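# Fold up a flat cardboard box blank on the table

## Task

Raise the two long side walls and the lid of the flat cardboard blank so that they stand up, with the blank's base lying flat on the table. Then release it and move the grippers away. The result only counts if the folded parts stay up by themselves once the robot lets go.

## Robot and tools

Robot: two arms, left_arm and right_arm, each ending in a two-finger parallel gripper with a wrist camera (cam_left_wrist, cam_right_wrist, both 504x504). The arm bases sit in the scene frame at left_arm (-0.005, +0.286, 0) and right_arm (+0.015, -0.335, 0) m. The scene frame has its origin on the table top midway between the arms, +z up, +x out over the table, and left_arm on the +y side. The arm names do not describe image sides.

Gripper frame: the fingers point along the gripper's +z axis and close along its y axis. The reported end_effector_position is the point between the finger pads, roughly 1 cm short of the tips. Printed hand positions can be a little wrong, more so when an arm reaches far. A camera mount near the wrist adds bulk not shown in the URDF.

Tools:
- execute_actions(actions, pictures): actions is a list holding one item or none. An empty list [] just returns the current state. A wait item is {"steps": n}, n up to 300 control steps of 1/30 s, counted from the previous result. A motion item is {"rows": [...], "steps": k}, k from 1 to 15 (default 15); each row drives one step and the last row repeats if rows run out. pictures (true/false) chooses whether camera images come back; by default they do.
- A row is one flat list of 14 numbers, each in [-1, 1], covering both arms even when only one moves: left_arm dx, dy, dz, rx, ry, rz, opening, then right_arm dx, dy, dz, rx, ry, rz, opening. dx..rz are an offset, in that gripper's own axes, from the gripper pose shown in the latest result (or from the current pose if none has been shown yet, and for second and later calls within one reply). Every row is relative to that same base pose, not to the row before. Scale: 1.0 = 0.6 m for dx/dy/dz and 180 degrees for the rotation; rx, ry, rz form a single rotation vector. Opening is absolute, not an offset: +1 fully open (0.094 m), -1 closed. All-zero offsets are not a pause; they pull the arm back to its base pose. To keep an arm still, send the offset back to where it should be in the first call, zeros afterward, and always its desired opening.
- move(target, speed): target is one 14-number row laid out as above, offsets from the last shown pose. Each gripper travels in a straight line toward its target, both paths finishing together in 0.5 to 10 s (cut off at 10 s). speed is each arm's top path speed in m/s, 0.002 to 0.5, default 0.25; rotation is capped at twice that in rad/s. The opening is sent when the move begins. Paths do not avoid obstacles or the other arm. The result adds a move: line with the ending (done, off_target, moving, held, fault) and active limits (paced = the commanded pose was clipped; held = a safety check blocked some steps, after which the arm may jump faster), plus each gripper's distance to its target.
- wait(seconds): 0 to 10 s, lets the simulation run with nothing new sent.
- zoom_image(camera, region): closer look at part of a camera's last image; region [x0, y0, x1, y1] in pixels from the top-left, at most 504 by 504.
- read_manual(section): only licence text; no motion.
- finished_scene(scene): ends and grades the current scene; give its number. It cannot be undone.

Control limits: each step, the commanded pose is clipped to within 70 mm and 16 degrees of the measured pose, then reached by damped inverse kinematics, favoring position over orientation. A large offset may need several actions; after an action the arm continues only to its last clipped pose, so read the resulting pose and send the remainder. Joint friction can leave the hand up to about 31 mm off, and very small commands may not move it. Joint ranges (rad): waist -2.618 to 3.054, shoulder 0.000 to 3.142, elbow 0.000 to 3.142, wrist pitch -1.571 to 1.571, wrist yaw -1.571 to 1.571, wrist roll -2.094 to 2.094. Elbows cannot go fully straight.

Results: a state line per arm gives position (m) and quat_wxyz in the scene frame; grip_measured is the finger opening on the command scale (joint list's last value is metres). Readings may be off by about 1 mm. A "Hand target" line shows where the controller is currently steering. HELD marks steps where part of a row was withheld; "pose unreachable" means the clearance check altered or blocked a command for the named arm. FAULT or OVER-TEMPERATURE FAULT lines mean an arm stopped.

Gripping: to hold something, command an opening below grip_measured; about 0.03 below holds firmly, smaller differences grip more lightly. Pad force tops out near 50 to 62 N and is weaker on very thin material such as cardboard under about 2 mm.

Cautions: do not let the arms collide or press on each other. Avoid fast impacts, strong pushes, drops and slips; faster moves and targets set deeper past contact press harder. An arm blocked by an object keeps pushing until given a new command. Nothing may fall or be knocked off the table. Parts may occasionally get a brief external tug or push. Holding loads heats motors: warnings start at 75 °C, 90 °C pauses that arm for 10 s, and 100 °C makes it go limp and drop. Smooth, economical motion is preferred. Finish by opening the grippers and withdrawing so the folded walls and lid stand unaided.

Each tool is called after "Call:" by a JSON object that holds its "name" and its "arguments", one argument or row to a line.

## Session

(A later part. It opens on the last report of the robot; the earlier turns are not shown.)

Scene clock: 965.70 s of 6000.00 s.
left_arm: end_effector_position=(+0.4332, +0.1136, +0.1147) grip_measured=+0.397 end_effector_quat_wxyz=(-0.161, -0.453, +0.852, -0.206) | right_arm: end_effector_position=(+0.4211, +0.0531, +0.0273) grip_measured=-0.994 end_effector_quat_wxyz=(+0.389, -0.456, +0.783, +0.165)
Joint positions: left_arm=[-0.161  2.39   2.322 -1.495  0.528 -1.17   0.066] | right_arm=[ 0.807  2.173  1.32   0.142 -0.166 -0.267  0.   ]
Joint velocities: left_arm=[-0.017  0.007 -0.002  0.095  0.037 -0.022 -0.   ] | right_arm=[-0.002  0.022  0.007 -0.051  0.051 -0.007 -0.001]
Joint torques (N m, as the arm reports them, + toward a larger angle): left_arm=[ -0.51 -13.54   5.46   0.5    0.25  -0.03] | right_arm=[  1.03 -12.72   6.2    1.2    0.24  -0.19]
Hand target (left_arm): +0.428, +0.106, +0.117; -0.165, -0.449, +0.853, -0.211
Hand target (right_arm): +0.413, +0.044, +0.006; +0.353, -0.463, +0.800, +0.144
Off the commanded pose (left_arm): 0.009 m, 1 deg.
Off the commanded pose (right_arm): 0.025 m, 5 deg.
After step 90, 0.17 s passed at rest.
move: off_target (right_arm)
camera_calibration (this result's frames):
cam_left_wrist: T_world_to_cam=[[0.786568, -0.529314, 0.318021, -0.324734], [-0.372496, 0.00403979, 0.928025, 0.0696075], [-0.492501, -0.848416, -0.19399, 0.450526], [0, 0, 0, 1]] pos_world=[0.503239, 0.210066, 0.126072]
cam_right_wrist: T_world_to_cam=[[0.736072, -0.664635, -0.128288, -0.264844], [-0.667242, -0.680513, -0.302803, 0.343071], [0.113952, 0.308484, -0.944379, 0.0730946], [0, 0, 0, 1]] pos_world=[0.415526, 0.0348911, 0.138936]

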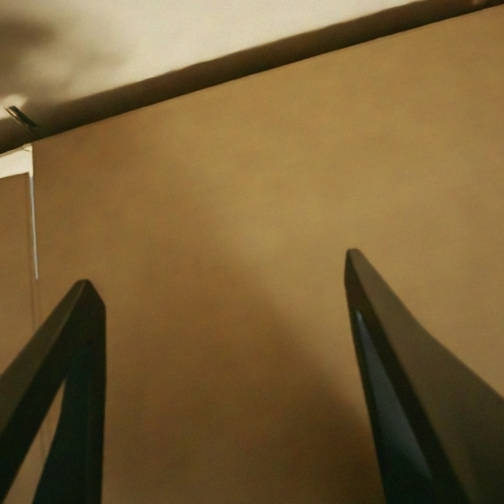

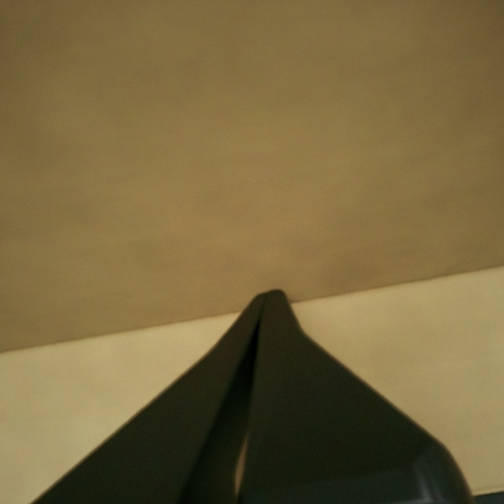

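Call:
{"name": "move", "arguments": {
  "target": [0.06,0,0.025,0,0,0,0.4,0.035,0,0.03,0,0.02,0,-1],
  "speed": 0.03
}}

Call:
{"name": "wait", "arguments": {
  "seconds": 3
}}

Scene clock: 970.63 s of 6000.00 s.
left_arm: end_effector_position=(+0.4208, +0.0909, +0.1153) grip_measured=+0.397 end_effector_quat_wxyz=(-0.152, -0.457, +0.853, -0.202) | right_arm: end_effector_position=(+0.4273, +0.0583, +0.0308) grip_measured=-0.994 end_effector_quat_wxyz=(+0.400, -0.456, +0.778, +0.166)
Joint positions: left_arm=[-0.221  2.314  2.198 -1.4    0.509 -1.247  0.066] | right_arm=[ 0.807  2.188  1.343  0.158 -0.165 -0.27   0.   ]
Joint velocities: left_arm=[-0.007 -0.007  0.007  0.022 -0.051 -0.022  0.   ] | right_arm=[ 0.022  0.007 -0.012  0.051  0.051 -0.051  0.   ]
Joint torques (N m, as the arm reports them, + toward a larger angle): left_arm=[ -1.22 -13.31   5.3    0.63   0.27  -0.16] | right_arm=[  0.53 -10.54   6.82   1.35   0.06  -0.14]
Hand target (left_arm): +0.412, +0.081, +0.118; -0.162, -0.453, +0.852, -0.205
Hand target (right_arm): +0.422, +0.051, +0.001; +0.365, -0.461, +0.795, +0.150
Off the commanded pose (left_arm): 0.013 m, 1 deg.
Off the commanded pose (right_arm): 0.032 m, 5 deg.
After step 90, 0.37 s passed at rest.
move: off_target (left_arm, right_arm)
camera_calibration (this result's frames):
cam_left_wrist: T_world_to_cam=[[0.787532, -0.527554, 0.318559, -0.327774], [-0.382369, -0.0128989, 0.92392, 0.0707241], [-0.483308, -0.849424, -0.211879, 0.423569], [0, 0, 0, 1]] pos_world=[0.48989, 0.187783, 0.128817]
cam_right_wrist: T_world_to_cam=[[0.739304, -0.662078, -0.122807, -0.26722], [-0.660246, -0.676902, -0.325391, 0.349369], [0.132306, 0.321646, -0.937571, 0.0652837], [0, 0, 0, 1]] pos_world=[0.419589, 0.0385699, 0.142073]

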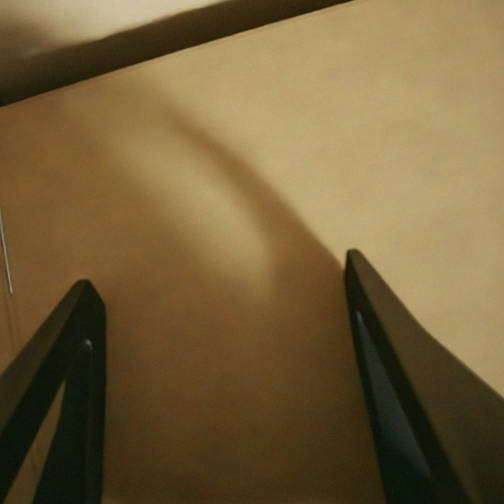

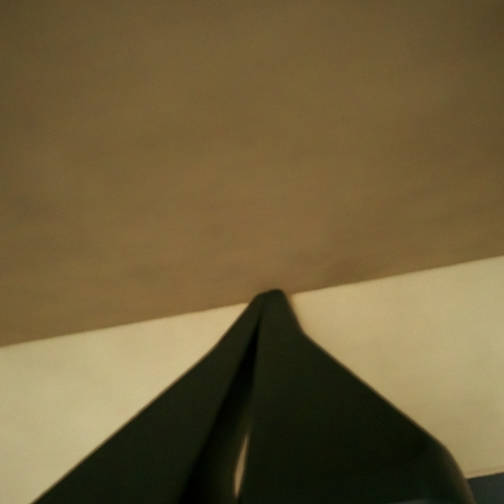

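Scene clock: 973.63 s of 6000.00 s.
left_arm: end_effector_position=(+0.4210, +0.0911, +0.1154) grip_measured=+0.397 end_effector_quat_wxyz=(-0.151, -0.457, +0.853, -0.202) | right_arm: end_effector_position=(+0.4273, +0.0583, +0.0308) grip_measured=-0.994 end_effector_quat_wxyz=(+0.400, -0.456, +0.778, +0.166)
Joint positions: left_arm=[-0.221  2.314  2.198 -1.4    0.508 -1.248  0.066] | right_arm=[ 0.807  2.188  1.343  0.158 -0.165 -0.27   0.   ]
Joint velocities: left_arm=[-0.002 -0.002 -0.007 -0.007  0.007 -0.037 -0.   ] | right_arm=[-0.002 -0.007 -0.002  0.007  0.066  0.007  0.001]
Joint torques (N m, as the arm reports them, + toward a larger angle): left_arm=[ -1.25 -13.25   5.47   0.59   0.26  -0.12] | right_arm=[  0.48 -10.5    6.75   1.38   0.08  -0.15]
Hand target (left_arm): +0.412, +0.081, +0.118; -0.162, -0.453, +0.852, -0.205
Hand target (right_arm): +0.422, +0.051, +0.001; +0.365, -0.462, +0.795, +0.150
Off the commanded pose (left_arm): 0.014 m, 1 deg.
Off the commanded pose (right_arm): 0.032 m, 5 deg.
MOTOR HOT: a motor of the left arm reached 75 °C. Now the hottest motor of the left arm, joint 2 (shoulder), reports 75 °C. The controller's stop level is 90 °C. To cool a motor, set the load down, stop pushing, or move to a pose that needs little force.
Steps of this call (steps 1 to 90: nothing new was sent). Readings (end_effector_position):
1: left_arm (+0.4208, +0.0910, +0.1153) | right_arm (+0.4273, +0.0583, +0.0308)
2: left_arm (+0.4208, +0.0910, +0.1153) | right_arm (+0.4273, +0.0583, +0.0308)
4: left_arm (+0.4209, +0.0911, +0.1154) | right_arm (+0.4273, +0.0583, +0.0308)
8: left_arm (+0.4210, +0.0911, +0.1154) | right_arm (+0.4273, +0.0583, +0.0308)
90: the state above
camera_calibration (this result's frames):
cam_left_wrist: T_world_to_cam=[[0.787708, -0.52729, 0.31856, -0.327923], [-0.382963, -0.0140781, 0.923657, 0.0710915], [-0.482551, -0.849568, -0.213022, 0.423597], [0, 0, 0, 1]] pos_world=[0.48994, 0.187964, 0.129034]
cam_right_wrist: T_world_to_cam=[[0.739491, -0.661924, -0.122513, -0.267318], [-0.660007, -0.677118, -0.325427, 0.349281], [0.132452, 0.321509, -0.937597, 0.0652301], [0, 0, 0, 1]] pos_world=[0.419567, 0.038588, 0.142075]

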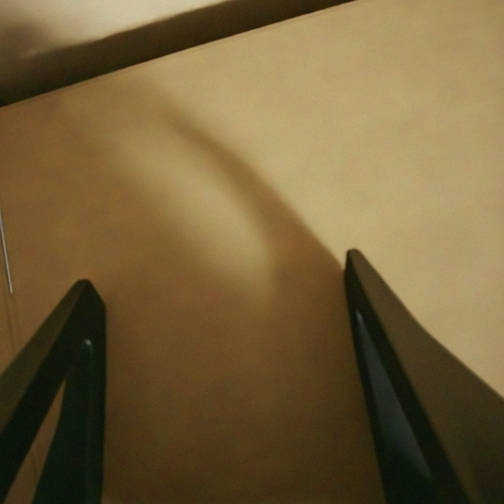

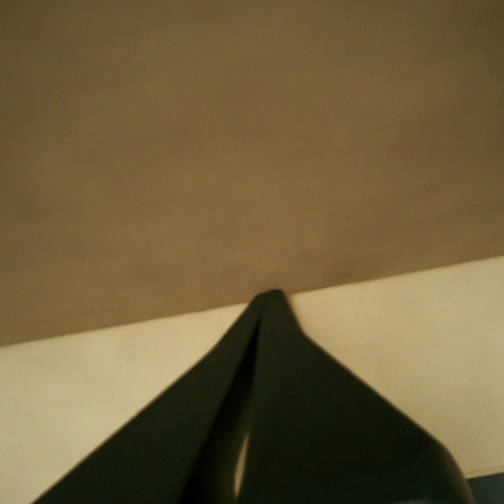

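Call:
{"name": "move", "arguments": {
  "target": [-0.15,0.15,-0.18,0,0,0,0.4,0.035,0,0.03,0,0.02,0,-1],
  "speed": 0.1
}}

Call:
{"name": "move", "arguments": {
  "target": [-0.1,0.25,-0.05,0,0,0,0.4,0.05,0,-0.25,0,0,0,-1],
  "speed": 0.06
}}

Call:
{"name": "move", "arguments": {
  "target": [0,0,0,0,0,0,0.4,0.1,0.25,-0.15,0.15,-0.12,0,-1],
  "speed": 0.2
}}

Scene clock: 980.40 s of 6000.00 s.
left_arm: end_effector_position=(+0.4143, +0.2532, +0.1517) grip_measured=+0.397 end_effector_quat_wxyz=(-0.107, -0.467, +0.849, -0.224) | right_arm: end_effector_position=(+0.4344, +0.0644, +0.0320) grip_measured=-0.994 end_effector_quat_wxyz=(+0.410, -0.455, +0.773, +0.167)
Joint positions: left_arm=[ 0.147  2.186  2.135 -1.553  0.5   -0.88   0.066] | right_arm=[ 0.807  2.213  1.372  0.178 -0.165 -0.272  0.   ]
Joint velocities: left_arm=[-0.027  0.002 -0.007 -0.095 -0.022  0.066  0.001] | right_arm=[ 0.007  0.002  0.012  0.022 -0.051  0.139 -0.   ]
Joint torques (N m, as the arm reports them, + toward a larger angle): left_arm=[  0.   -12.02   5.24   0.19   0.05   0.07] | right_arm=[  0.46 -11.47   6.67   1.35   0.08  -0.16]
Hand target (left_arm): +0.404, +0.253, +0.152; -0.118, -0.466, +0.850, -0.217
Hand target (right_arm): +0.429, +0.057, +0.004; +0.376, -0.461, +0.790, +0.151
Off the commanded pose (left_arm): 0.013 m, 6 deg.
Off the commanded pose (right_arm): 0.030 m, 5 deg.
MOTOR HOT: still on. Now the hottest motor of the left arm, joint 2 (shoulder), reports 75 °C; the controller's stop level is 90 °C.
joint sent to its limit (left arm) — the command would take joint 4 (wrist pitch) past its lower limit, so that joint was sent only as far as its limit.
After step 90, 1.73 s passed at rest.
move: off_target (left_arm, right_arm)
camera_calibration (this result's frames):
cam_left_wrist: T_world_to_cam=[[0.779299, -0.493205, 0.386578, -0.264202], [-0.46355, -0.0385923, 0.88523, 0.0827186], [-0.421681, -0.869057, -0.2587, 0.552484], [0, 0, 0, 1]] pos_world=[0.477208, 0.353027, 0.171837]
cam_right_wrist: T_world_to_cam=[[0.742678, -0.659212, -0.117766, -0.270079], [-0.652744, -0.673382, -0.347106, 0.355758], [0.149515, 0.33466, -0.930402, 0.0549159], [0, 0, 0, 1]] pos_world=[0.42459, 0.0431436, 0.142773]

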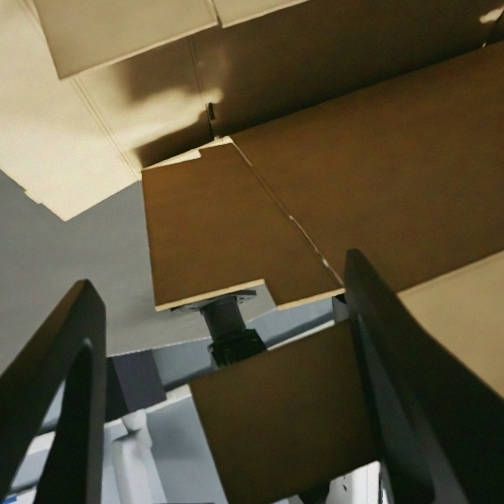

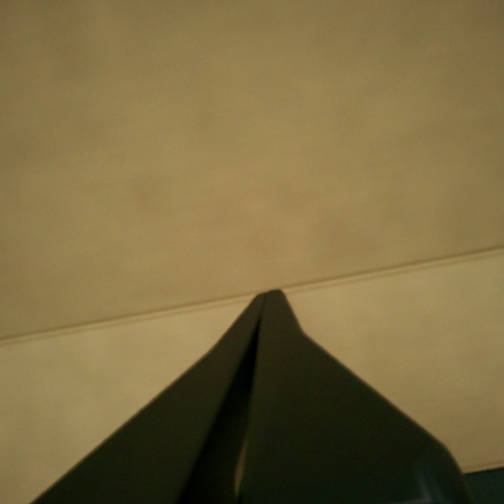

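Scene clock: 983.47 s of 6000.00 s.
left_arm: end_effector_position=(+0.3273, +0.3830, +0.1134) grip_measured=+0.397 end_effector_quat_wxyz=(-0.108, -0.470, +0.847, -0.225) | right_arm: end_effector_position=(+0.3602, -0.0422, +0.1012) grip_measured=-0.994 end_effector_quat_wxyz=(+0.414, -0.454, +0.771, +0.169)
Joint positions: left_arm=[ 0.53   2.039  1.746 -1.511  0.452 -0.459  0.066] | right_arm=[ 0.705  1.657  0.892  0.097 -0.245 -0.334  0.   ]
Joint velocities: left_arm=[-0.007 -0.007 -0.012 -0.095 -0.081  0.037  0.001] | right_arm=[-0.002  0.002 -0.007 -0.066 -0.051 -0.037 -0.001]
Joint torques (N m, as the arm reports them, + toward a larger angle): left_arm=[  0.42 -10.99   4.98   0.06   0.     0.11] | right_arm=[ -0.26 -10.98   4.97   1.81  -0.31  -0.18]
Hand target (left_arm): +0.322, +0.384, +0.113; -0.105, -0.468, +0.849, -0.222
Hand target (right_arm): +0.356, -0.049, +0.099; +0.410, -0.455, +0.773, +0.168
Off the commanded pose (left_arm): 0.008 m, 0 deg.
Off the commanded pose (right_arm): 0.008 m, 1 deg.
MOTOR HOT: still on. Now the hottest motor of the left arm, joint 2 (shoulder), reports 75 °C; the controller's stop level is 90 °C.
move: done
camera_calibration (this result's frames):
cam_left_wrist: T_world_to_cam=[[0.783682, -0.486631, 0.386048, -0.12155], [-0.460342, -0.0377302, 0.88694, 0.0797001], [-0.417047, -0.872792, -0.253585, 0.618013], [0, 0, 0, 1]] pos_world=[0.389687, 0.483254, 0.132954]
cam_right_wrist: T_world_to_cam=[[0.742845, -0.658954, -0.118156, -0.277151], [-0.651201, -0.670295, -0.355868, 0.259967], [0.155301, 0.341298, -0.927037, 0.163936], [0, 0, 0, 1]] pos_world=[0.349712, -0.0643265, 0.211742]

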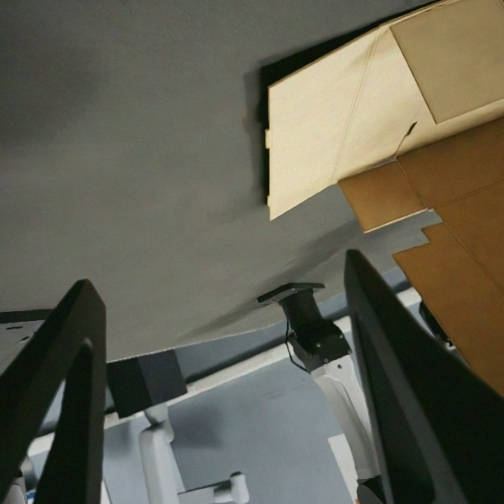

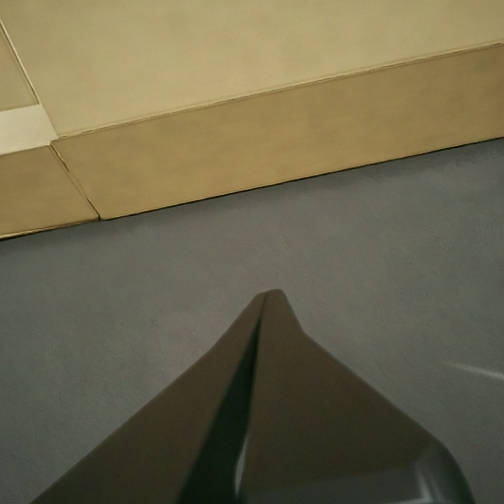

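Scene clock: 985.90 s of 6000.00 s.
left_arm: end_effector_position=(+0.3273, +0.3830, +0.1134) grip_measured=+0.397 end_effector_quat_wxyz=(-0.108, -0.470, +0.847, -0.225) | right_arm: end_effector_position=(+0.1781, -0.0490, +0.0973) grip_measured=-0.994 end_effector_quat_wxyz=(+0.652, -0.293, +0.695, +0.080)
Joint positions: left_arm=[ 0.53   2.039  1.746 -1.511  0.452 -0.459  0.066] | right_arm=[ 1.59   1.667  0.196  1.23   0.959 -0.078  0.   ]
Joint velocities: left_arm=[-0.002  0.007 -0.002  0.037  0.081 -0.081  0.   ] | right_arm=[-0.017 -0.007  0.002  0.022  0.022 -0.022 -0.001]
Joint torques (N m, as the arm reports them, + toward a larger angle): left_arm=[ 0.08 -9.56  7.46 -0.04  0.09  0.02] | right_arm=[ 1.16 -3.78  1.73  2.    0.12 -0.1 ]
Hand target (left_arm): +0.327, +0.383, +0.113; -0.108, -0.470, +0.846, -0.225
Hand target (right_arm): +0.175, -0.055, +0.089; +0.648, -0.306, +0.694, +0.069
Off the commanded pose (left_arm): 0.000 m, 0 deg.
Off the commanded pose (right_arm): 0.008 m, 2 deg.
MOTOR HOT: still on. Now the hottest motor of the left arm, joint 2 (shoulder), reports 74 °C; the controller's stop level is 90 °C.
move: done
camera_calibration (this result's frames):
cam_left_wrist: T_world_to_cam=[[0.783682, -0.486631, 0.386048, -0.12155], [-0.460342, -0.0377302, 0.88694, 0.0797001], [-0.417047, -0.872792, -0.253585, 0.618013], [0, 0, 0, 1]] pos_world=[0.389687, 0.483254, 0.132954]
cam_right_wrist: T_world_to_cam=[[0.508309, -0.861128, -0.00894887, -0.125572], [-0.554358, -0.319241, -0.768617, 0.175567], [0.659021, 0.395656, -0.639647, 0.0758574], [0, 0, 0, 1]] pos_world=[0.111165, -0.082099, 0.182342]

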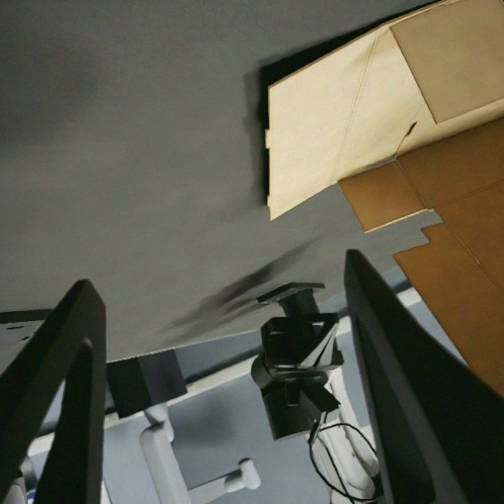

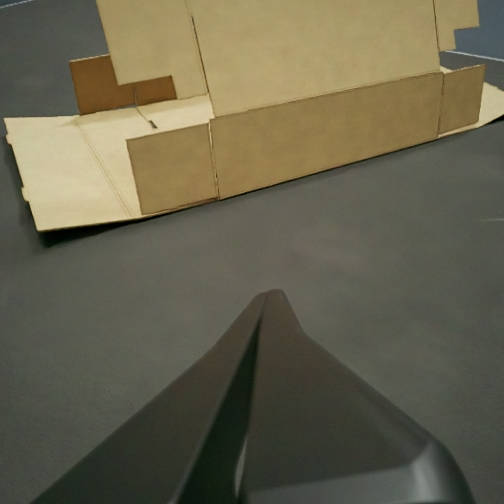

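Call:
{"name": "move", "arguments": {
  "target": [0.29,0.07,0.07,0.18,-0.13,-0.41,1,0.0,0,-0.1,0,0,0,-1],
  "speed": 0.3
}}

Scene clock: 995.53 s of 6000.00 s.
left_arm: end_effector_position=(+0.2068, +0.2578, +0.1418) grip_measured=+1.000 end_effector_quat_wxyz=(+0.016, +0.847, -0.449, +0.284) | right_arm: end_effector_position=(+0.1277, -0.0748, +0.1073) grip_measured=-0.994 end_effector_quat_wxyz=(+0.654, -0.293, +0.693, +0.079)
Joint positions: left_arm=[ 0.18   0.875  0.778 -1.01   0.357 -2.102  0.094] | right_arm=[1.865 1.417 0.152 0.866 1.225 0.099 0.   ]
Joint velocities: left_arm=[ 0.002 -0.002 -0.022 -0.051  0.037 -0.051  0.   ] | right_arm=[-0.007  0.002 -0.012 -0.095  0.051  0.037  0.   ]
Joint torques (N m, as the arm reports them, + toward a larger angle): left_arm=[-0.12 -2.51  6.29  1.15  0.1  -0.09] | right_arm=[ 1.26 -5.49  3.34  1.58  0.23 -0.03]
Hand target (left_arm): +0.198, +0.254, +0.134; +0.030, +0.851, -0.446, +0.276
Hand target (right_arm): +0.127, -0.079, +0.107; +0.654, -0.293, +0.693, +0.080
Off the commanded pose (left_arm): 0.012 m, 21 deg; orientation clipped at the last step of the last action.
Off the commanded pose (right_arm): 0.004 m, 0 deg.
MOTOR HOT: cleared. Now the hottest motor of the left arm, joint 2 (shoulder), reports 71 °C.
joint sent to its limit (left arm) — the command would take joint 6 (wrist roll) past its lower limit, so that joint was sent only as far as its limit.
After step 90, 3.63 s passed at rest.
move: off_target (left_arm); limits=paced
camera_calibration (this result's frames):
cam_left_wrist: T_world_to_cam=[[0.767872, 0.542105, 0.341315, -0.354564], [-0.182725, -0.325318, 0.927782, 0.00522636], [0.613991, -0.774784, -0.150747, 0.212609], [0, 0, 0, 1]] pos_world=[0.142675, 0.358637, 0.148219]
cam_right_wrist: T_world_to_cam=[[0.506875, -0.861998, -0.00615047, -0.122234], [-0.550304, -0.318084, -0.772003, 0.147023], [0.663508, 0.394694, -0.63559, 0.124659], [0, 0, 0, 1]] pos_world=[0.0601523, -0.107802, 0.191982]

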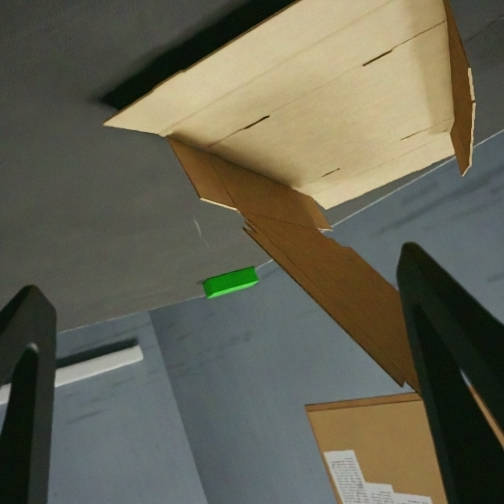

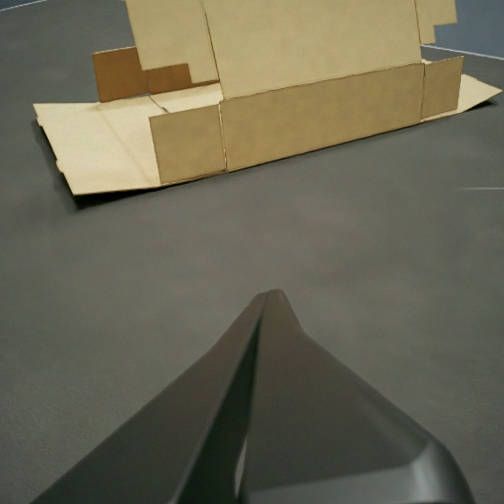

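Call:
{"name": "move", "arguments": {
  "target": [-0.007,-0.36,0.173,-0.141,-0.035,0.357,0.4,0.09,-0.153,0.258,0.017,0.273,0.491,-1],
  "speed": 0.3
}}

Scene clock: 1026.83 s of 6000.00 s.
left_arm: end_effector_position=(+0.4200, +0.3591, +0.1058) grip_measured=+0.403 end_effector_quat_wxyz=(-0.007, -0.478, +0.872, -0.109) | right_arm: end_effector_position=(+0.3049, -0.0903, +0.0575) grip_measured=-0.995 end_effector_quat_wxyz=(+0.110, +0.266, +0.889, +0.357)
Joint positions: left_arm=[ 0.284  2.168  1.99  -1.352  0.216 -0.753  0.066] | right_arm=[ 0.671  1.525  0.694 -0.016 -0.278  1.263  0.   ]
Joint velocities: left_arm=[-0.002 -0.002 -0.002 -0.095 -0.051 -0.051 -0.001] | right_arm=[ 0.002 -0.012  0.017  0.007 -0.037 -0.051  0.   ]
Joint torques (N m, as the arm reports them, + toward a larger angle): left_arm=[-0.2  -9.2  10.26  0.35 -0.13  0.05] | right_arm=[-0.29 -5.65  7.39  1.62 -0.21 -0.09]
Hand target (left_arm): +0.421, +0.359, +0.102; -0.014, -0.474, +0.875, -0.103
Hand target (right_arm): +0.310, -0.089, +0.059; +0.105, +0.273, +0.886, +0.359
Off the commanded pose (left_arm): 0.004 m, 2 deg.
Off the commanded pose (right_arm): 0.005 m, 1 deg.
After step 90, 24.73 s passed at rest.
move: done
camera_calibration (this result's frames):
cam_left_wrist: T_world_to_cam=[[0.767704, -0.579907, 0.272651, -0.15064], [-0.513995, -0.303173, 0.802431, 0.254988], [-0.382674, -0.756171, -0.530816, 0.606947], [0, 0, 0, 1]] pos_world=[0.478973, 0.448904, 0.158639]
cam_right_wrist: T_world_to_cam=[[-0.607378, -0.417459, -0.675885, 0.192649], [-0.793779, 0.284941, 0.53733, 0.254556], [-0.0317263, 0.862865, -0.504437, 0.22827], [0, 0, 0, 1]] pos_world=[0.326314, -0.189077, 0.108576]

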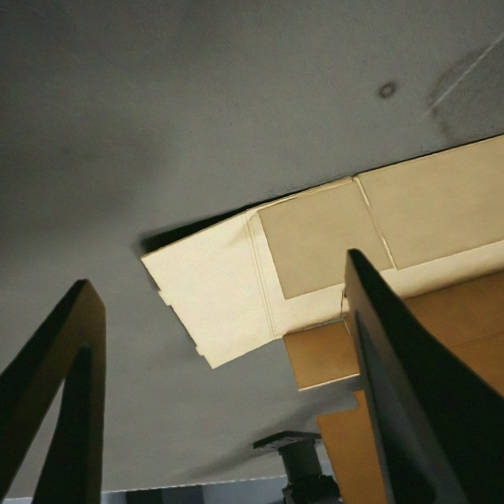

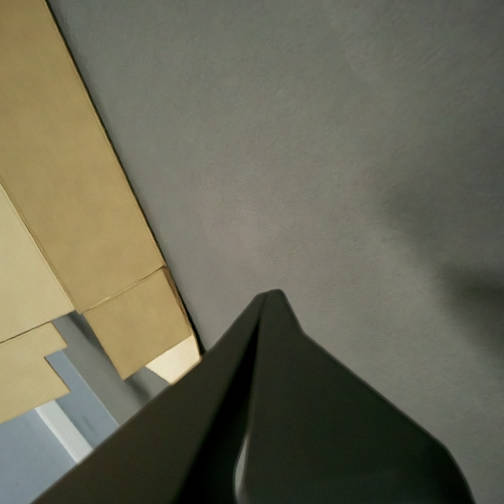

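Call:
{"name": "move", "arguments": {
  "target": [0.048,-0.228,0.19,0,0,0,0.4,0,0,0,0,0,0,-1],
  "speed": 0.15
}}

Call:
{"name": "move", "arguments": {
  "target": [0.17,0,0.03,0,0,0,0.4,0,0,0,0,0,0,-1],
  "speed": 0.07
}}

Scene clock: 1032.77 s of 6000.00 s.
left_arm: end_effector_position=(+0.5280, +0.2404, +0.0284) grip_measured=+0.403 end_effector_quat_wxyz=(-0.001, -0.474, +0.872, -0.118) | right_arm: end_effector_position=(+0.3045, -0.0901, +0.0575) grip_measured=-0.995 end_effector_quat_wxyz=(+0.109, +0.266, +0.889, +0.358)
Joint positions: left_arm=[ 0.009  2.681  2.592 -1.365  0.206 -1.028  0.066] | right_arm=[ 0.671  1.525  0.694 -0.017 -0.28   1.263  0.   ]
Joint velocities: left_arm=[ 0.007  0.007  0.017 -0.066 -0.007 -0.081  0.001] | right_arm=[-0.002  0.002  0.007  0.007  0.037  0.066  0.001]
Joint torques (N m, as the arm reports them, + toward a larger angle): left_arm=[  0.03 -12.    10.35   0.55  -0.13  -0.07] | right_arm=[ 0.41 -7.22  5.97  1.65 -0.12 -0.12]
Hand target (left_arm): +0.527, +0.240, +0.022; -0.007, -0.478, +0.871, -0.111
Hand target (right_arm): +0.305, -0.090, +0.058; +0.110, +0.266, +0.889, +0.357
Off the commanded pose (left_arm): 0.006 m, 1 deg.
Off the commanded pose (right_arm): 0.000 m, 0 deg.
After step 90, 0.97 s passed at rest.
move: done
camera_calibration (this result's frames):
cam_left_wrist: T_world_to_cam=[[0.758726, -0.581668, 0.293253, -0.276726], [-0.53151, -0.292526, 0.794937, 0.343565], [-0.376605, -0.759006, -0.53111, 0.51487], [0, 0, 0, 1]] pos_world=[0.58647, 0.330329, 0.0814903]
cam_right_wrist: T_world_to_cam=[[-0.608072, -0.417423, -0.675282, 0.192656], [-0.793166, 0.283327, 0.539086, 0.253784], [-0.0337013, 0.863414, -0.503369, 0.228652], [0, 0, 0, 1]] pos_world=[0.326148, -0.188906, 0.108382]

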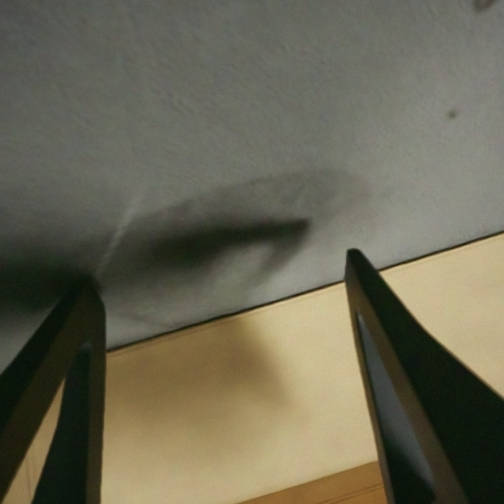

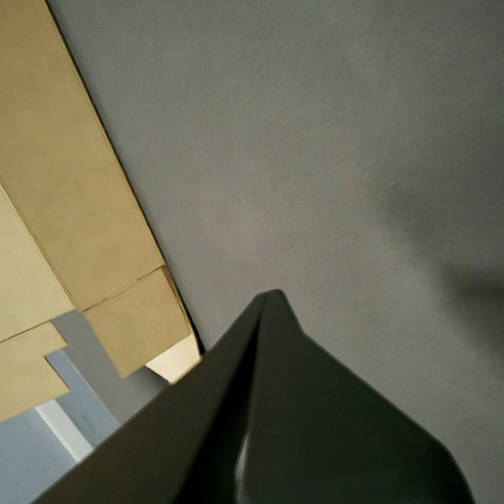

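Scene clock: 1034.60 s of 6000.00 s.
left_arm: end_effector_position=(+0.4769, +0.1553, +0.0254) grip_measured=+0.403 end_effector_quat_wxyz=(-0.002, -0.473, +0.873, -0.120) | right_arm: end_effector_position=(+0.3045, -0.0901, +0.0575) grip_measured=-0.995 end_effector_quat_wxyz=(+0.109, +0.266, +0.889, +0.358)
Joint positions: left_arm=[-0.173  2.38   2.02  -1.057  0.187 -1.21   0.066] | right_arm=[ 0.671  1.525  0.694 -0.017 -0.28   1.263  0.   ]
Joint velocities: left_arm=[ 0.007 -0.002 -0.012 -0.007 -0.066 -0.051  0.   ] | right_arm=[ 0.017 -0.007  0.007 -0.037 -0.037  0.022  0.001]
Joint torques (N m, as the arm reports them, + toward a larger angle): left_arm=[ -0.52 -13.21   5.7    0.9   -0.11  -0.04] | right_arm=[ 0.46 -7.13  5.89  1.63 -0.16 -0.15]
Hand target (left_arm): +0.473, +0.153, +0.022; -0.002, -0.474, +0.872, -0.118
Hand target (right_arm): +0.305, -0.090, +0.057; +0.109, +0.266, +0.889, +0.358
Off the commanded pose (left_arm): 0.005 m, 0 deg.
Off the commanded pose (right_arm): 0.000 m, 0 deg.
move: done
camera_calibration (this result's frames):
cam_left_wrist: T_world_to_cam=[[0.757426, -0.581781, 0.296372, -0.286012], [-0.532222, -0.287201, 0.796402, 0.293339], [-0.378213, -0.760951, -0.52717, 0.430387], [0, 0, 0, 1]] pos_world=[0.535533, 0.245355, 0.0780375]
cam_right_wrist: T_world_to_cam=[[-0.608072, -0.417423, -0.675282, 0.192656], [-0.793166, 0.283327, 0.539086, 0.253784], [-0.0337013, 0.863414, -0.503369, 0.228652], [0, 0, 0, 1]] pos_world=[0.326148, -0.188906, 0.108382]

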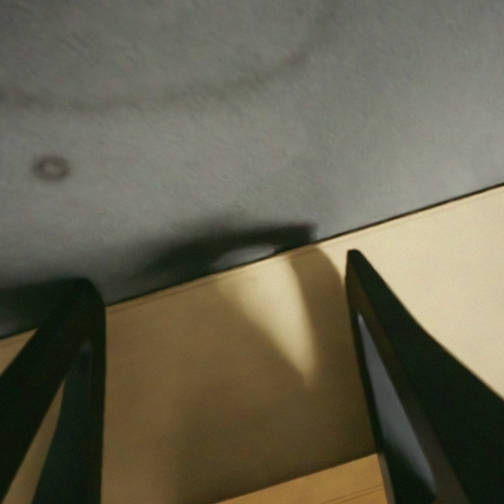

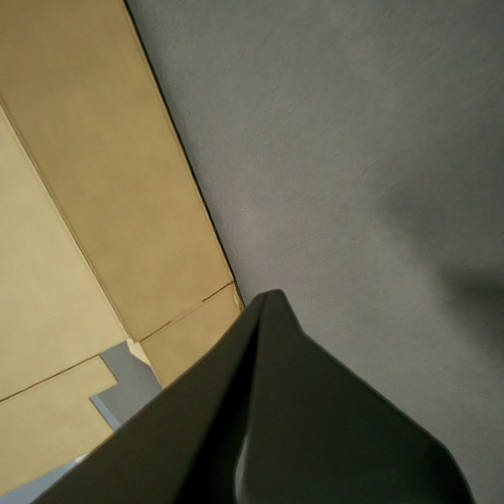

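Call:
{"name": "move", "arguments": {
  "target": [0,0,0.01,0,0,0,0.4,-0.04,0.102,0.106,0,0,0,-1],
  "speed": 0.12
}}

Call:
{"name": "move", "arguments": {
  "target": [0,0,0,0,0,0,0.4,0,0.04,0.048,0,0,0,-1],
  "speed": 0.05
}}

Call:
{"name": "move", "arguments": {
  "target": [0,0,0,0,0,0,0.4,0,-0.003,0.057,0,0,0,-1],
  "speed": 0.04
}}

Scene clock: 1042.60 s of 6000.00 s.
left_arm: end_effector_position=(+0.4769, +0.1553, +0.0253) grip_measured=+0.403 end_effector_quat_wxyz=(-0.002, -0.475, +0.872, -0.120) | right_arm: end_effector_position=(+0.3706, -0.0335, +0.0549) grip_measured=-0.995 end_effector_quat_wxyz=(+0.111, +0.264, +0.888, +0.360)
Joint positions: left_arm=[-0.173  2.38   2.02  -1.057  0.187 -1.212  0.066] | right_arm=[ 0.704  1.837  1.031 -0.028 -0.258  1.288  0.   ]
Joint velocities: left_arm=[-0.037  0.007  0.002 -0.022  0.051 -0.066 -0.   ] | right_arm=[-0.002 -0.007 -0.007  0.037 -0.007 -0.007 -0.   ]
Joint torques (N m, as the arm reports them, + toward a larger angle): left_arm=[ -0.08 -11.89   7.44   0.89  -0.07   0.01] | right_arm=[ 1.11 -9.52  7.5   1.57 -0.06 -0.05]
Hand target (left_arm): +0.477, +0.154, +0.019; -0.002, -0.473, +0.873, -0.120
Hand target (right_arm): +0.372, -0.028, +0.055; +0.109, +0.266, +0.888, +0.358
Off the commanded pose (left_arm): 0.006 m, 0 deg.
Off the commanded pose (right_arm): 0.005 m, 0 deg.
After step 90, 3.90 s passed at rest.
move: done
camera_calibration (this result's frames):
cam_left_wrist: T_world_to_cam=[[0.759111, -0.579793, 0.295956, -0.287047], [-0.531067, -0.28867, 0.796641, 0.293117], [-0.376453, -0.761912, -0.527042, 0.429688], [0, 0, 0, 1]] pos_world=[0.535323, 0.245571, 0.0779079]
cam_right_wrist: T_world_to_cam=[[-0.603645, -0.416, -0.680115, 0.253408], [-0.796648, 0.28152, 0.534881, 0.293013], [-0.0310444, 0.864691, -0.501344, 0.179708], [0, 0, 0, 1]] pos_world=[0.391976, -0.132463, 0.105715]

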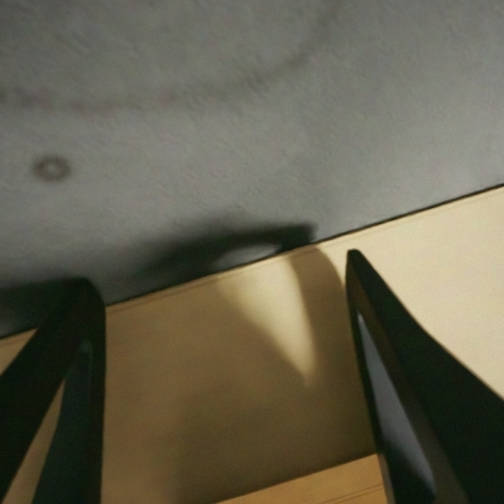

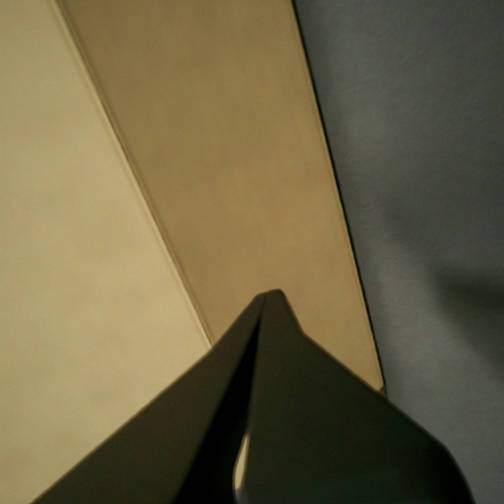

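Scene clock: 1043.67 s of 6000.00 s.
left_arm: end_effector_position=(+0.4769, +0.1553, +0.0253) grip_measured=+0.403 end_effector_quat_wxyz=(-0.002, -0.475, +0.872, -0.120) | right_arm: end_effector_position=(+0.3886, -0.0079, +0.0507) grip_measured=-0.995 end_effector_quat_wxyz=(+0.112, +0.264, +0.888, +0.360)
Joint positions: left_arm=[-0.173  2.38   2.02  -1.057  0.187 -1.212  0.066] | right_arm=[ 0.732  1.943  1.156 -0.042 -0.238  1.307  0.   ]
Joint velocities: left_arm=[-0.002 -0.012  0.002  0.022  0.081 -0.037 -0.001] | right_arm=[-0.012 -0.022  0.002  0.022  0.037  0.051  0.   ]
Joint torques (N m, as the arm reports them, + toward a larger angle): left_arm=[  0.07 -12.44   8.25   0.74  -0.08   0.01] | right_arm=[  1.34 -10.75   7.67   1.61  -0.04  -0.01]
Hand target (left_arm): +0.477, +0.155, +0.025; -0.002, -0.475, +0.872, -0.120
Hand target (right_arm): +0.390, -0.002, +0.051; +0.111, +0.264, +0.888, +0.360
Off the commanded pose (left_arm): 0.000 m, 0 deg.
Off the commanded pose (right_arm): 0.006 m, 0 deg.
move: done
camera_calibration (this result's frames):
cam_left_wrist: T_world_to_cam=[[0.759111, -0.579793, 0.295956, -0.287047], [-0.531067, -0.28867, 0.796641, 0.293117], [-0.376453, -0.761912, -0.527042, 0.429688], [0, 0, 0, 1]] pos_world=[0.535323, 0.245571, 0.0779079]
cam_right_wrist: T_world_to_cam=[[-0.601963, -0.417261, -0.680833, 0.271462], [-0.797914, 0.281006, 0.533262, 0.302995], [-0.0311919, 0.86425, -0.502094, 0.156106], [0, 0, 0, 1]] pos_world=[0.410044, -0.106788, 0.101624]

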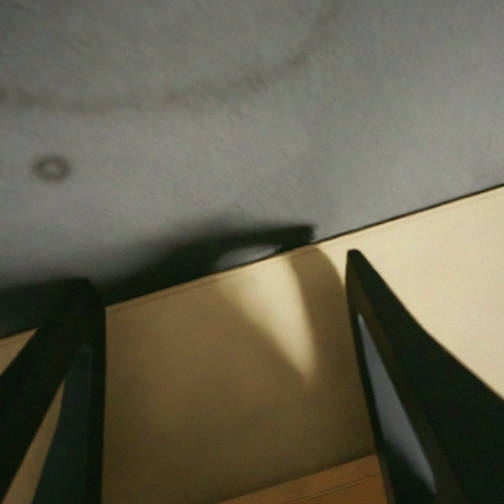

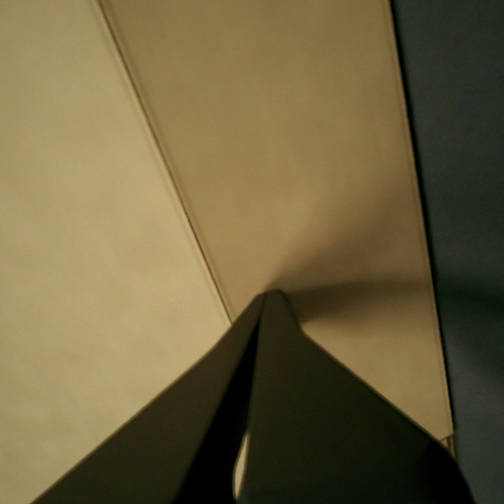

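Scene clock: 1044.80 s of 6000.00 s.
left_arm: end_effector_position=(+0.4778, +0.1570, +0.0250) grip_measured=+0.403 end_effector_quat_wxyz=(+0.002, -0.475, +0.872, -0.117) | right_arm: end_effector_position=(+0.3970, +0.0009, +0.0271) grip_measured=-0.995 end_effector_quat_wxyz=(+0.107, +0.266, +0.890, +0.354)
Joint positions: left_arm=[-0.173  2.38   2.02  -1.055  0.176 -1.212  0.066] | right_arm=[ 0.737  2.034  1.194 -0.004 -0.234  1.313  0.   ]
Joint velocities: left_arm=[ 0.002 -0.017  0.002 -0.022 -0.022  0.081  0.001] | right_arm=[-0.002 -0.017  0.002  0.022  0.022  0.022 -0.   ]
Joint torques (N m, as the arm reports them, + toward a larger angle): left_arm=[  0.05 -12.44   8.27   0.67   0.02   0.01] | right_arm=[  1.51 -10.3    7.49   1.89  -0.05  -0.02]
Hand target (left_arm): +0.477, +0.155, +0.025; -0.002, -0.475, +0.872, -0.120
Hand target (right_arm): +0.401, +0.011, +0.025; +0.112, +0.264, +0.888, +0.360
Off the commanded pose (left_arm): 0.002 m, 1 deg.
Off the commanded pose (right_arm): 0.011 m, 1 deg.
move: off_target (right_arm)
camera_calibration (this result's frames):
cam_left_wrist: T_world_to_cam=[[0.758906, -0.581543, 0.293034, -0.286182], [-0.533787, -0.297779, 0.791454, 0.297153], [-0.373005, -0.757057, -0.536406, 0.42902], [0, 0, 0, 1]] pos_world=[0.535828, 0.246851, 0.0788069]
cam_right_wrist: T_world_to_cam=[[-0.611759, -0.422453, -0.668794, 0.267623], [-0.790203, 0.287375, 0.54129, 0.316465], [-0.0364749, 0.859622, -0.509627, 0.139206], [0, 0, 0, 1]] pos_world=[0.41887, -0.0975505, 0.0786279]

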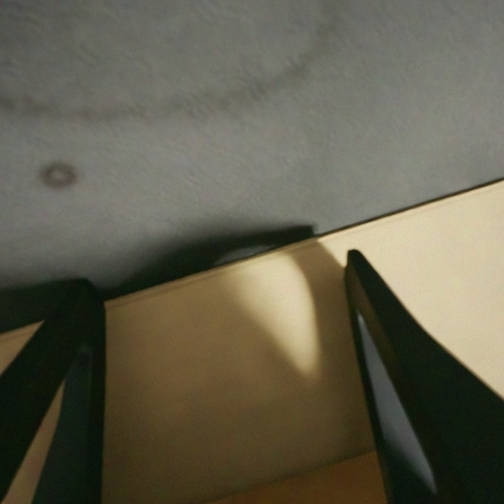

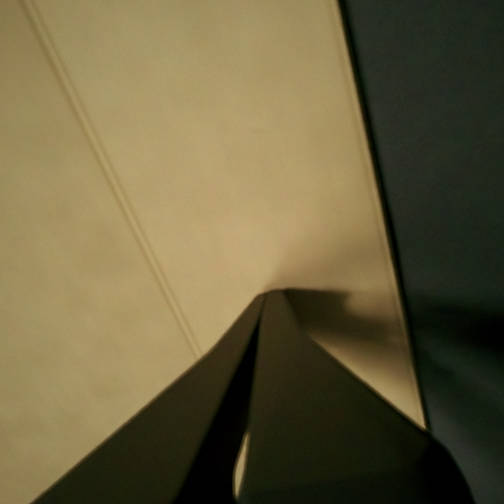

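Call:
{"name": "move", "arguments": {
  "target": [0,0,0.01,0,0,0,0.4,0,0.012,0.05,0,0,0,-1],
  "speed": 0.04
}}

Call:
{"name": "move", "arguments": {
  "target": [0,0,0,0,0,0,0.4,0,-0.025,0.045,0,0,0,-1],
  "speed": 0.04
}}

Scene clock: 1048.60 s of 6000.00 s.
left_arm: end_effector_position=(+0.4818, +0.1617, +0.0250) grip_measured=+0.403 end_effector_quat_wxyz=(+0.013, -0.477, +0.871, -0.114) | right_arm: end_effector_position=(+0.4134, +0.0175, +0.0244) grip_measured=-0.995 end_effector_quat_wxyz=(+0.114, +0.264, +0.886, +0.364)
Joint positions: left_arm=[-0.168  2.38   2.02  -1.043  0.157 -1.212  0.066] | right_arm=[ 0.745  2.107  1.277  0.015 -0.229  1.321  0.   ]
Joint velocities: left_arm=[ 0.017  0.007  0.012 -0.007 -0.007 -0.081 -0.001] | right_arm=[-0.007 -0.017  0.002  0.007  0.051 -0.037 -0.001]
Joint torques (N m, as the arm reports them, + toward a larger angle): left_arm=[ -0.4  -11.91   7.49   0.82   0.08  -0.02] | right_arm=[  1.5  -10.42   7.03   1.64   0.    -0.1 ]
Hand target (left_arm): +0.478, +0.156, +0.019; +0.002, -0.475, +0.872, -0.117
Hand target (right_arm): +0.410, +0.022, +0.011; +0.107, +0.266, +0.890, +0.354
Off the commanded pose (left_arm): 0.009 m, 1 deg.
Off the commanded pose (right_arm): 0.015 m, 2 deg.
move: off_target (right_arm)
camera_calibration (this result's frames):
cam_left_wrist: T_world_to_cam=[[0.758812, -0.580363, 0.295605, -0.286734], [-0.543391, -0.313903, 0.778583, 0.308314], [-0.359069, -0.751427, -0.553558, 0.426857], [0, 0, 0, 1]] pos_world=[0.538384, 0.251123, 0.0810021]
cam_right_wrist: T_world_to_cam=[[-0.59864, -0.409713, -0.688306, 0.277723], [-0.800613, 0.278723, 0.530408, 0.330836], [-0.0254682, 0.86859, -0.494877, 0.119065], [0, 0, 0, 1]] pos_world=[0.43416, -0.0818441, 0.0746028]

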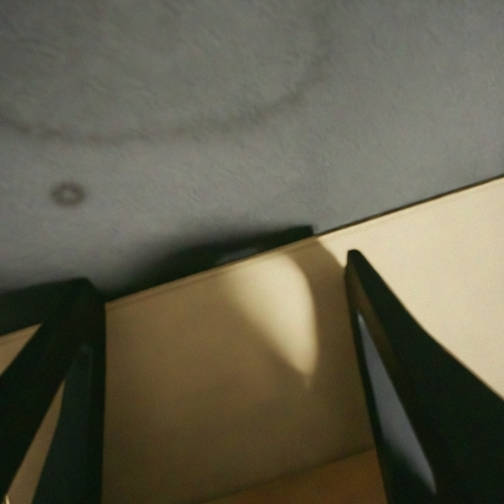

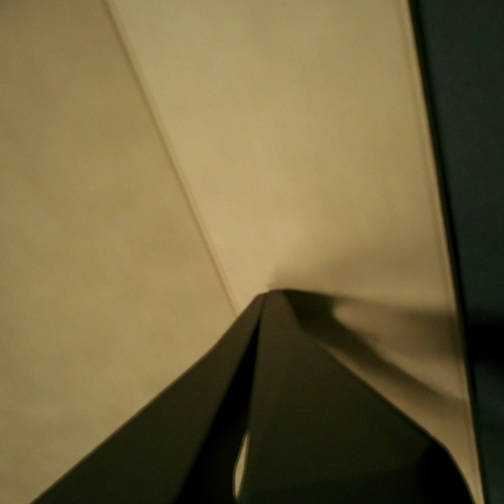

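Scene clock: 1049.67 s of 6000.00 s.
left_arm: end_effector_position=(+0.4820, +0.1621, +0.0249) grip_measured=+0.403 end_effector_quat_wxyz=(+0.014, -0.478, +0.871, -0.113) | right_arm: end_effector_position=(+0.4236, +0.0262, +0.0172) grip_measured=-0.995 end_effector_quat_wxyz=(+0.128, +0.257, +0.877, +0.386)
Joint positions: left_arm=[-0.168  2.38   2.02  -1.042  0.155 -1.212  0.066] | right_arm=[ 0.745  2.156  1.277  0.121 -0.233  1.321  0.   ]
Joint velocities: left_arm=[ 0.002  0.007 -0.002 -0.022  0.037  0.037 -0.001] | right_arm=[-0.017 -0.002 -0.012 -0.007 -0.007 -0.007  0.   ]
Joint torques (N m, as the arm reports them, + toward a larger angle): left_arm=[  0.06 -12.48   8.29   0.76  -0.03   0.  ] | right_arm=[  0.9  -10.68   6.26   1.54  -0.04  -0.07]
Hand target (left_arm): +0.482, +0.162, +0.025; +0.013, -0.477, +0.871, -0.114
Hand target (right_arm): +0.418, +0.024, -0.005; +0.114, +0.264, +0.886, +0.364
Off the commanded pose (left_arm): 0.000 m, 0 deg.
Off the commanded pose (right_arm): 0.023 m, 3 deg.
move: off_target (right_arm)
camera_calibration (this result's frames):
cam_left_wrist: T_world_to_cam=[[0.758793, -0.580705, 0.294982, -0.286565], [-0.543905, -0.315775, 0.777466, 0.309137], [-0.358331, -0.750378, -0.555456, 0.426688], [0, 0, 0, 1]] pos_world=[0.53848, 0.251386, 0.0811944]
cam_right_wrist: T_world_to_cam=[[-0.566693, -0.385376, -0.728247, 0.268958], [-0.823897, 0.257264, 0.504984, 0.351337], [-0.00725722, 0.886172, -0.4633, 0.0994704], [0, 0, 0, 1]] pos_world=[0.442604, -0.0748842, 0.0645329]

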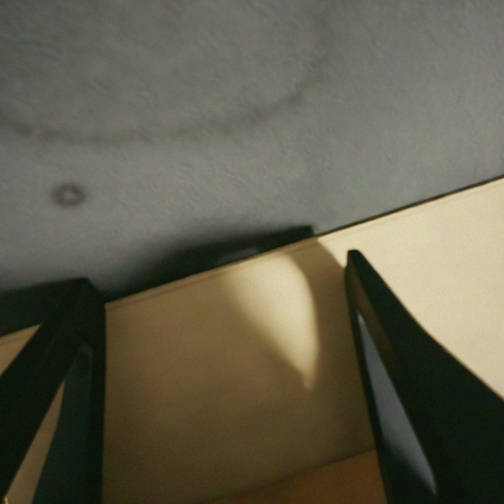

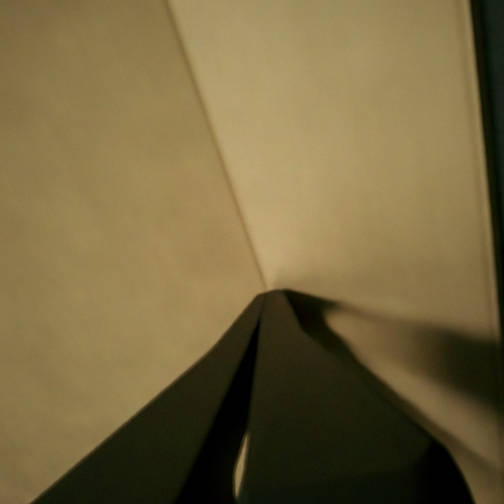

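Call:
{"name": "move", "arguments": {
  "target": [0.04,-0.025,-0.15,0,0.08,0,0.4,0,-0.03,0.018,0.015,0,0,-1],
  "speed": 0.08
}}

Call:
{"name": "move", "arguments": {
  "target": [0.17,0,0.025,0,0.06,0,0.4,0,-0.03,0.018,0.015,0,0,-1],
  "speed": 0.05
}}

Scene clock: 1056.20 s of 6000.00 s.
left_arm: end_effector_position=(+0.4705, +0.1497, +0.1237) grip_measured=+0.403 end_effector_quat_wxyz=(-0.073, -0.462, +0.865, -0.180) | right_arm: end_effector_position=(+0.4261, +0.0282, +0.0205) grip_measured=-0.995 end_effector_quat_wxyz=(+0.133, +0.253, +0.874, +0.393)
Joint positions: left_arm=[-0.122  2.474  2.554 -1.547  0.378 -1.152  0.066] | right_arm=[ 0.745  2.157  1.277  0.141 -0.234  1.317  0.   ]
Joint velocities: left_arm=[ 0.002 -0.007 -0.017  0.022  0.007 -0.007 -0.001] | right_arm=[-0.012 -0.002 -0.007 -0.022 -0.007  0.007  0.001]
Joint torques (N m, as the arm reports them, + toward a larger angle): left_arm=[  0.37 -10.83   9.69   0.37   0.16   0.12] | right_arm=[  0.47 -10.92   6.25   1.41   0.05  -0.17]
Hand target (left_arm): +0.468, +0.150, +0.118; -0.088, -0.462, +0.865, -0.177
Hand target (right_arm): +0.421, +0.022, -0.003; +0.122, +0.260, +0.885, +0.366
Off the commanded pose (left_arm): 0.006 m, 3 deg.
Off the commanded pose (right_arm): 0.025 m, 4 deg.
joint sent to its limit (left arm) — the command would take joint 4 (wrist pitch) past its lower limit, so that joint was sent only as far as its limit.
After step 90, 1.47 s passed at rest.
move: off_target (left_arm, right_arm)
camera_calibration (this result's frames):
cam_left_wrist: T_world_to_cam=[[0.762054, -0.547921, 0.345047, -0.326814], [-0.483855, -0.127738, 0.865776, 0.154818], [-0.430301, -0.82672, -0.362457, 0.489568], [0, 0, 0, 1]] pos_world=[0.534621, 0.245444, 0.156176]
cam_right_wrist: T_world_to_cam=[[-0.552366, -0.379594, -0.742159, 0.267581], [-0.833599, 0.249307, 0.492908, 0.355772], [-0.00207973, 0.890929, -0.454138, 0.0966948], [0, 0, 0, 1]] pos_world=[0.444575, -0.0732724, 0.0671374]

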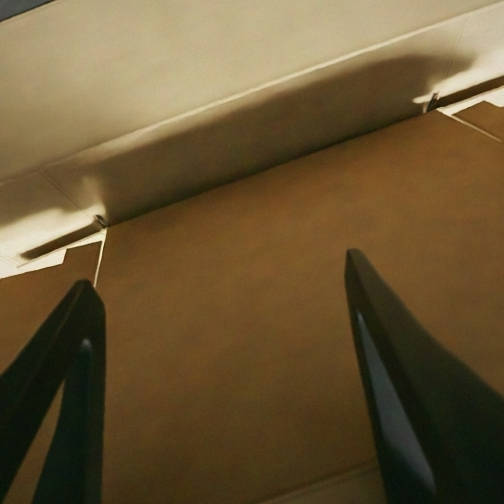

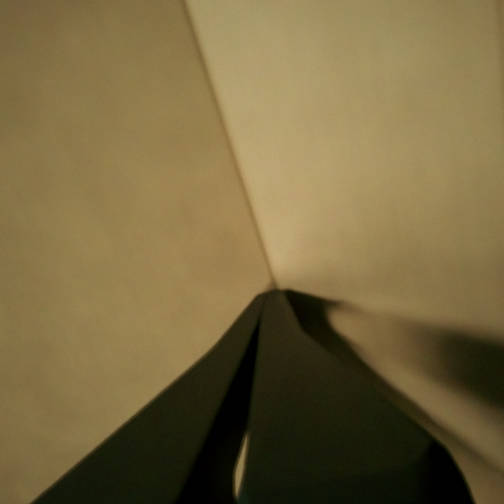

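Scene clock: 1058.57 s of 6000.00 s.
left_arm: end_effector_position=(+0.4189, +0.0729, +0.1368) grip_measured=+0.403 end_effector_quat_wxyz=(-0.149, -0.448, +0.855, -0.216) | right_arm: end_effector_position=(+0.4274, +0.0292, +0.0223) grip_measured=-0.995 end_effector_quat_wxyz=(+0.137, +0.249, +0.873, +0.397)
Joint positions: left_arm=[-0.255  2.316  2.28  -1.441  0.524 -1.275  0.066] | right_arm=[ 0.745  2.157  1.277  0.151 -0.234  1.313  0.   ]
Joint velocities: left_arm=[-0.007 -0.007 -0.007 -0.037  0.037 -0.007 -0.   ] | right_arm=[-0.002  0.012  0.002  0.022 -0.081  0.007  0.001]
Joint torques (N m, as the arm reports them, + toward a larger angle): left_arm=[ -0.71 -13.08   5.47   0.74   0.21  -0.05] | right_arm=[  0.38 -10.76   6.37   1.52   0.03  -0.16]
Hand target (left_arm): +0.413, +0.066, +0.139; -0.157, -0.443, +0.854, -0.221
Hand target (right_arm): +0.424, +0.024, +0.000; +0.128, +0.255, +0.883, +0.373
Off the commanded pose (left_arm): 0.010 m, 1 deg.
Off the commanded pose (right_arm): 0.023 m, 3 deg.
move: off_target (right_arm)
camera_calibration (this result's frames):
cam_left_wrist: T_world_to_cam=[[0.774784, -0.528844, 0.346459, -0.340957], [-0.401267, 0.0121395, 0.915881, 0.0570911], [-0.488564, -0.848632, -0.202802, 0.41274], [0, 0, 0, 1]] pos_world=[0.488726, 0.169259, 0.149544]
cam_right_wrist: T_world_to_cam=[[-0.542998, -0.378058, -0.749817, 0.266186], [-0.839734, 0.244735, 0.484718, 0.358654], [0.000255314, 0.892848, -0.450358, 0.0954993], [0, 0, 0, 1]] pos_world=[0.445688, -0.0724079, 0.0687538]

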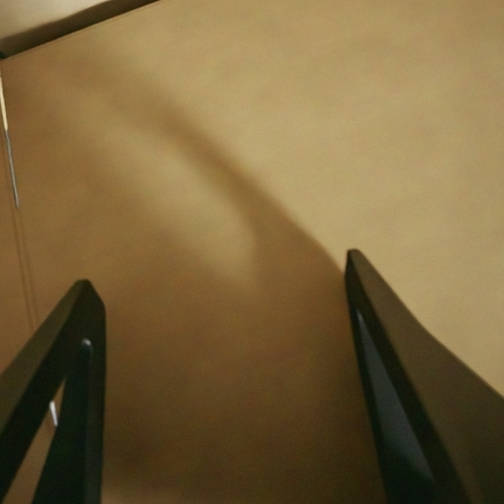

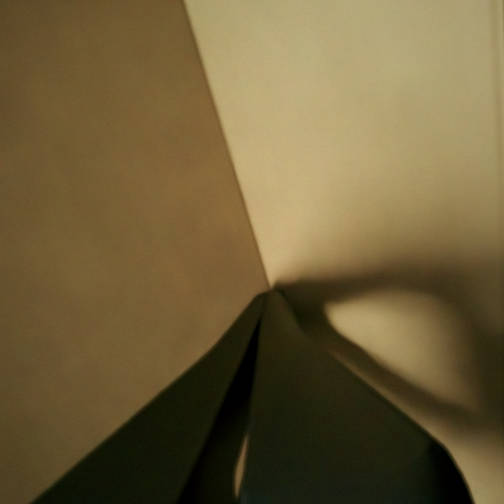

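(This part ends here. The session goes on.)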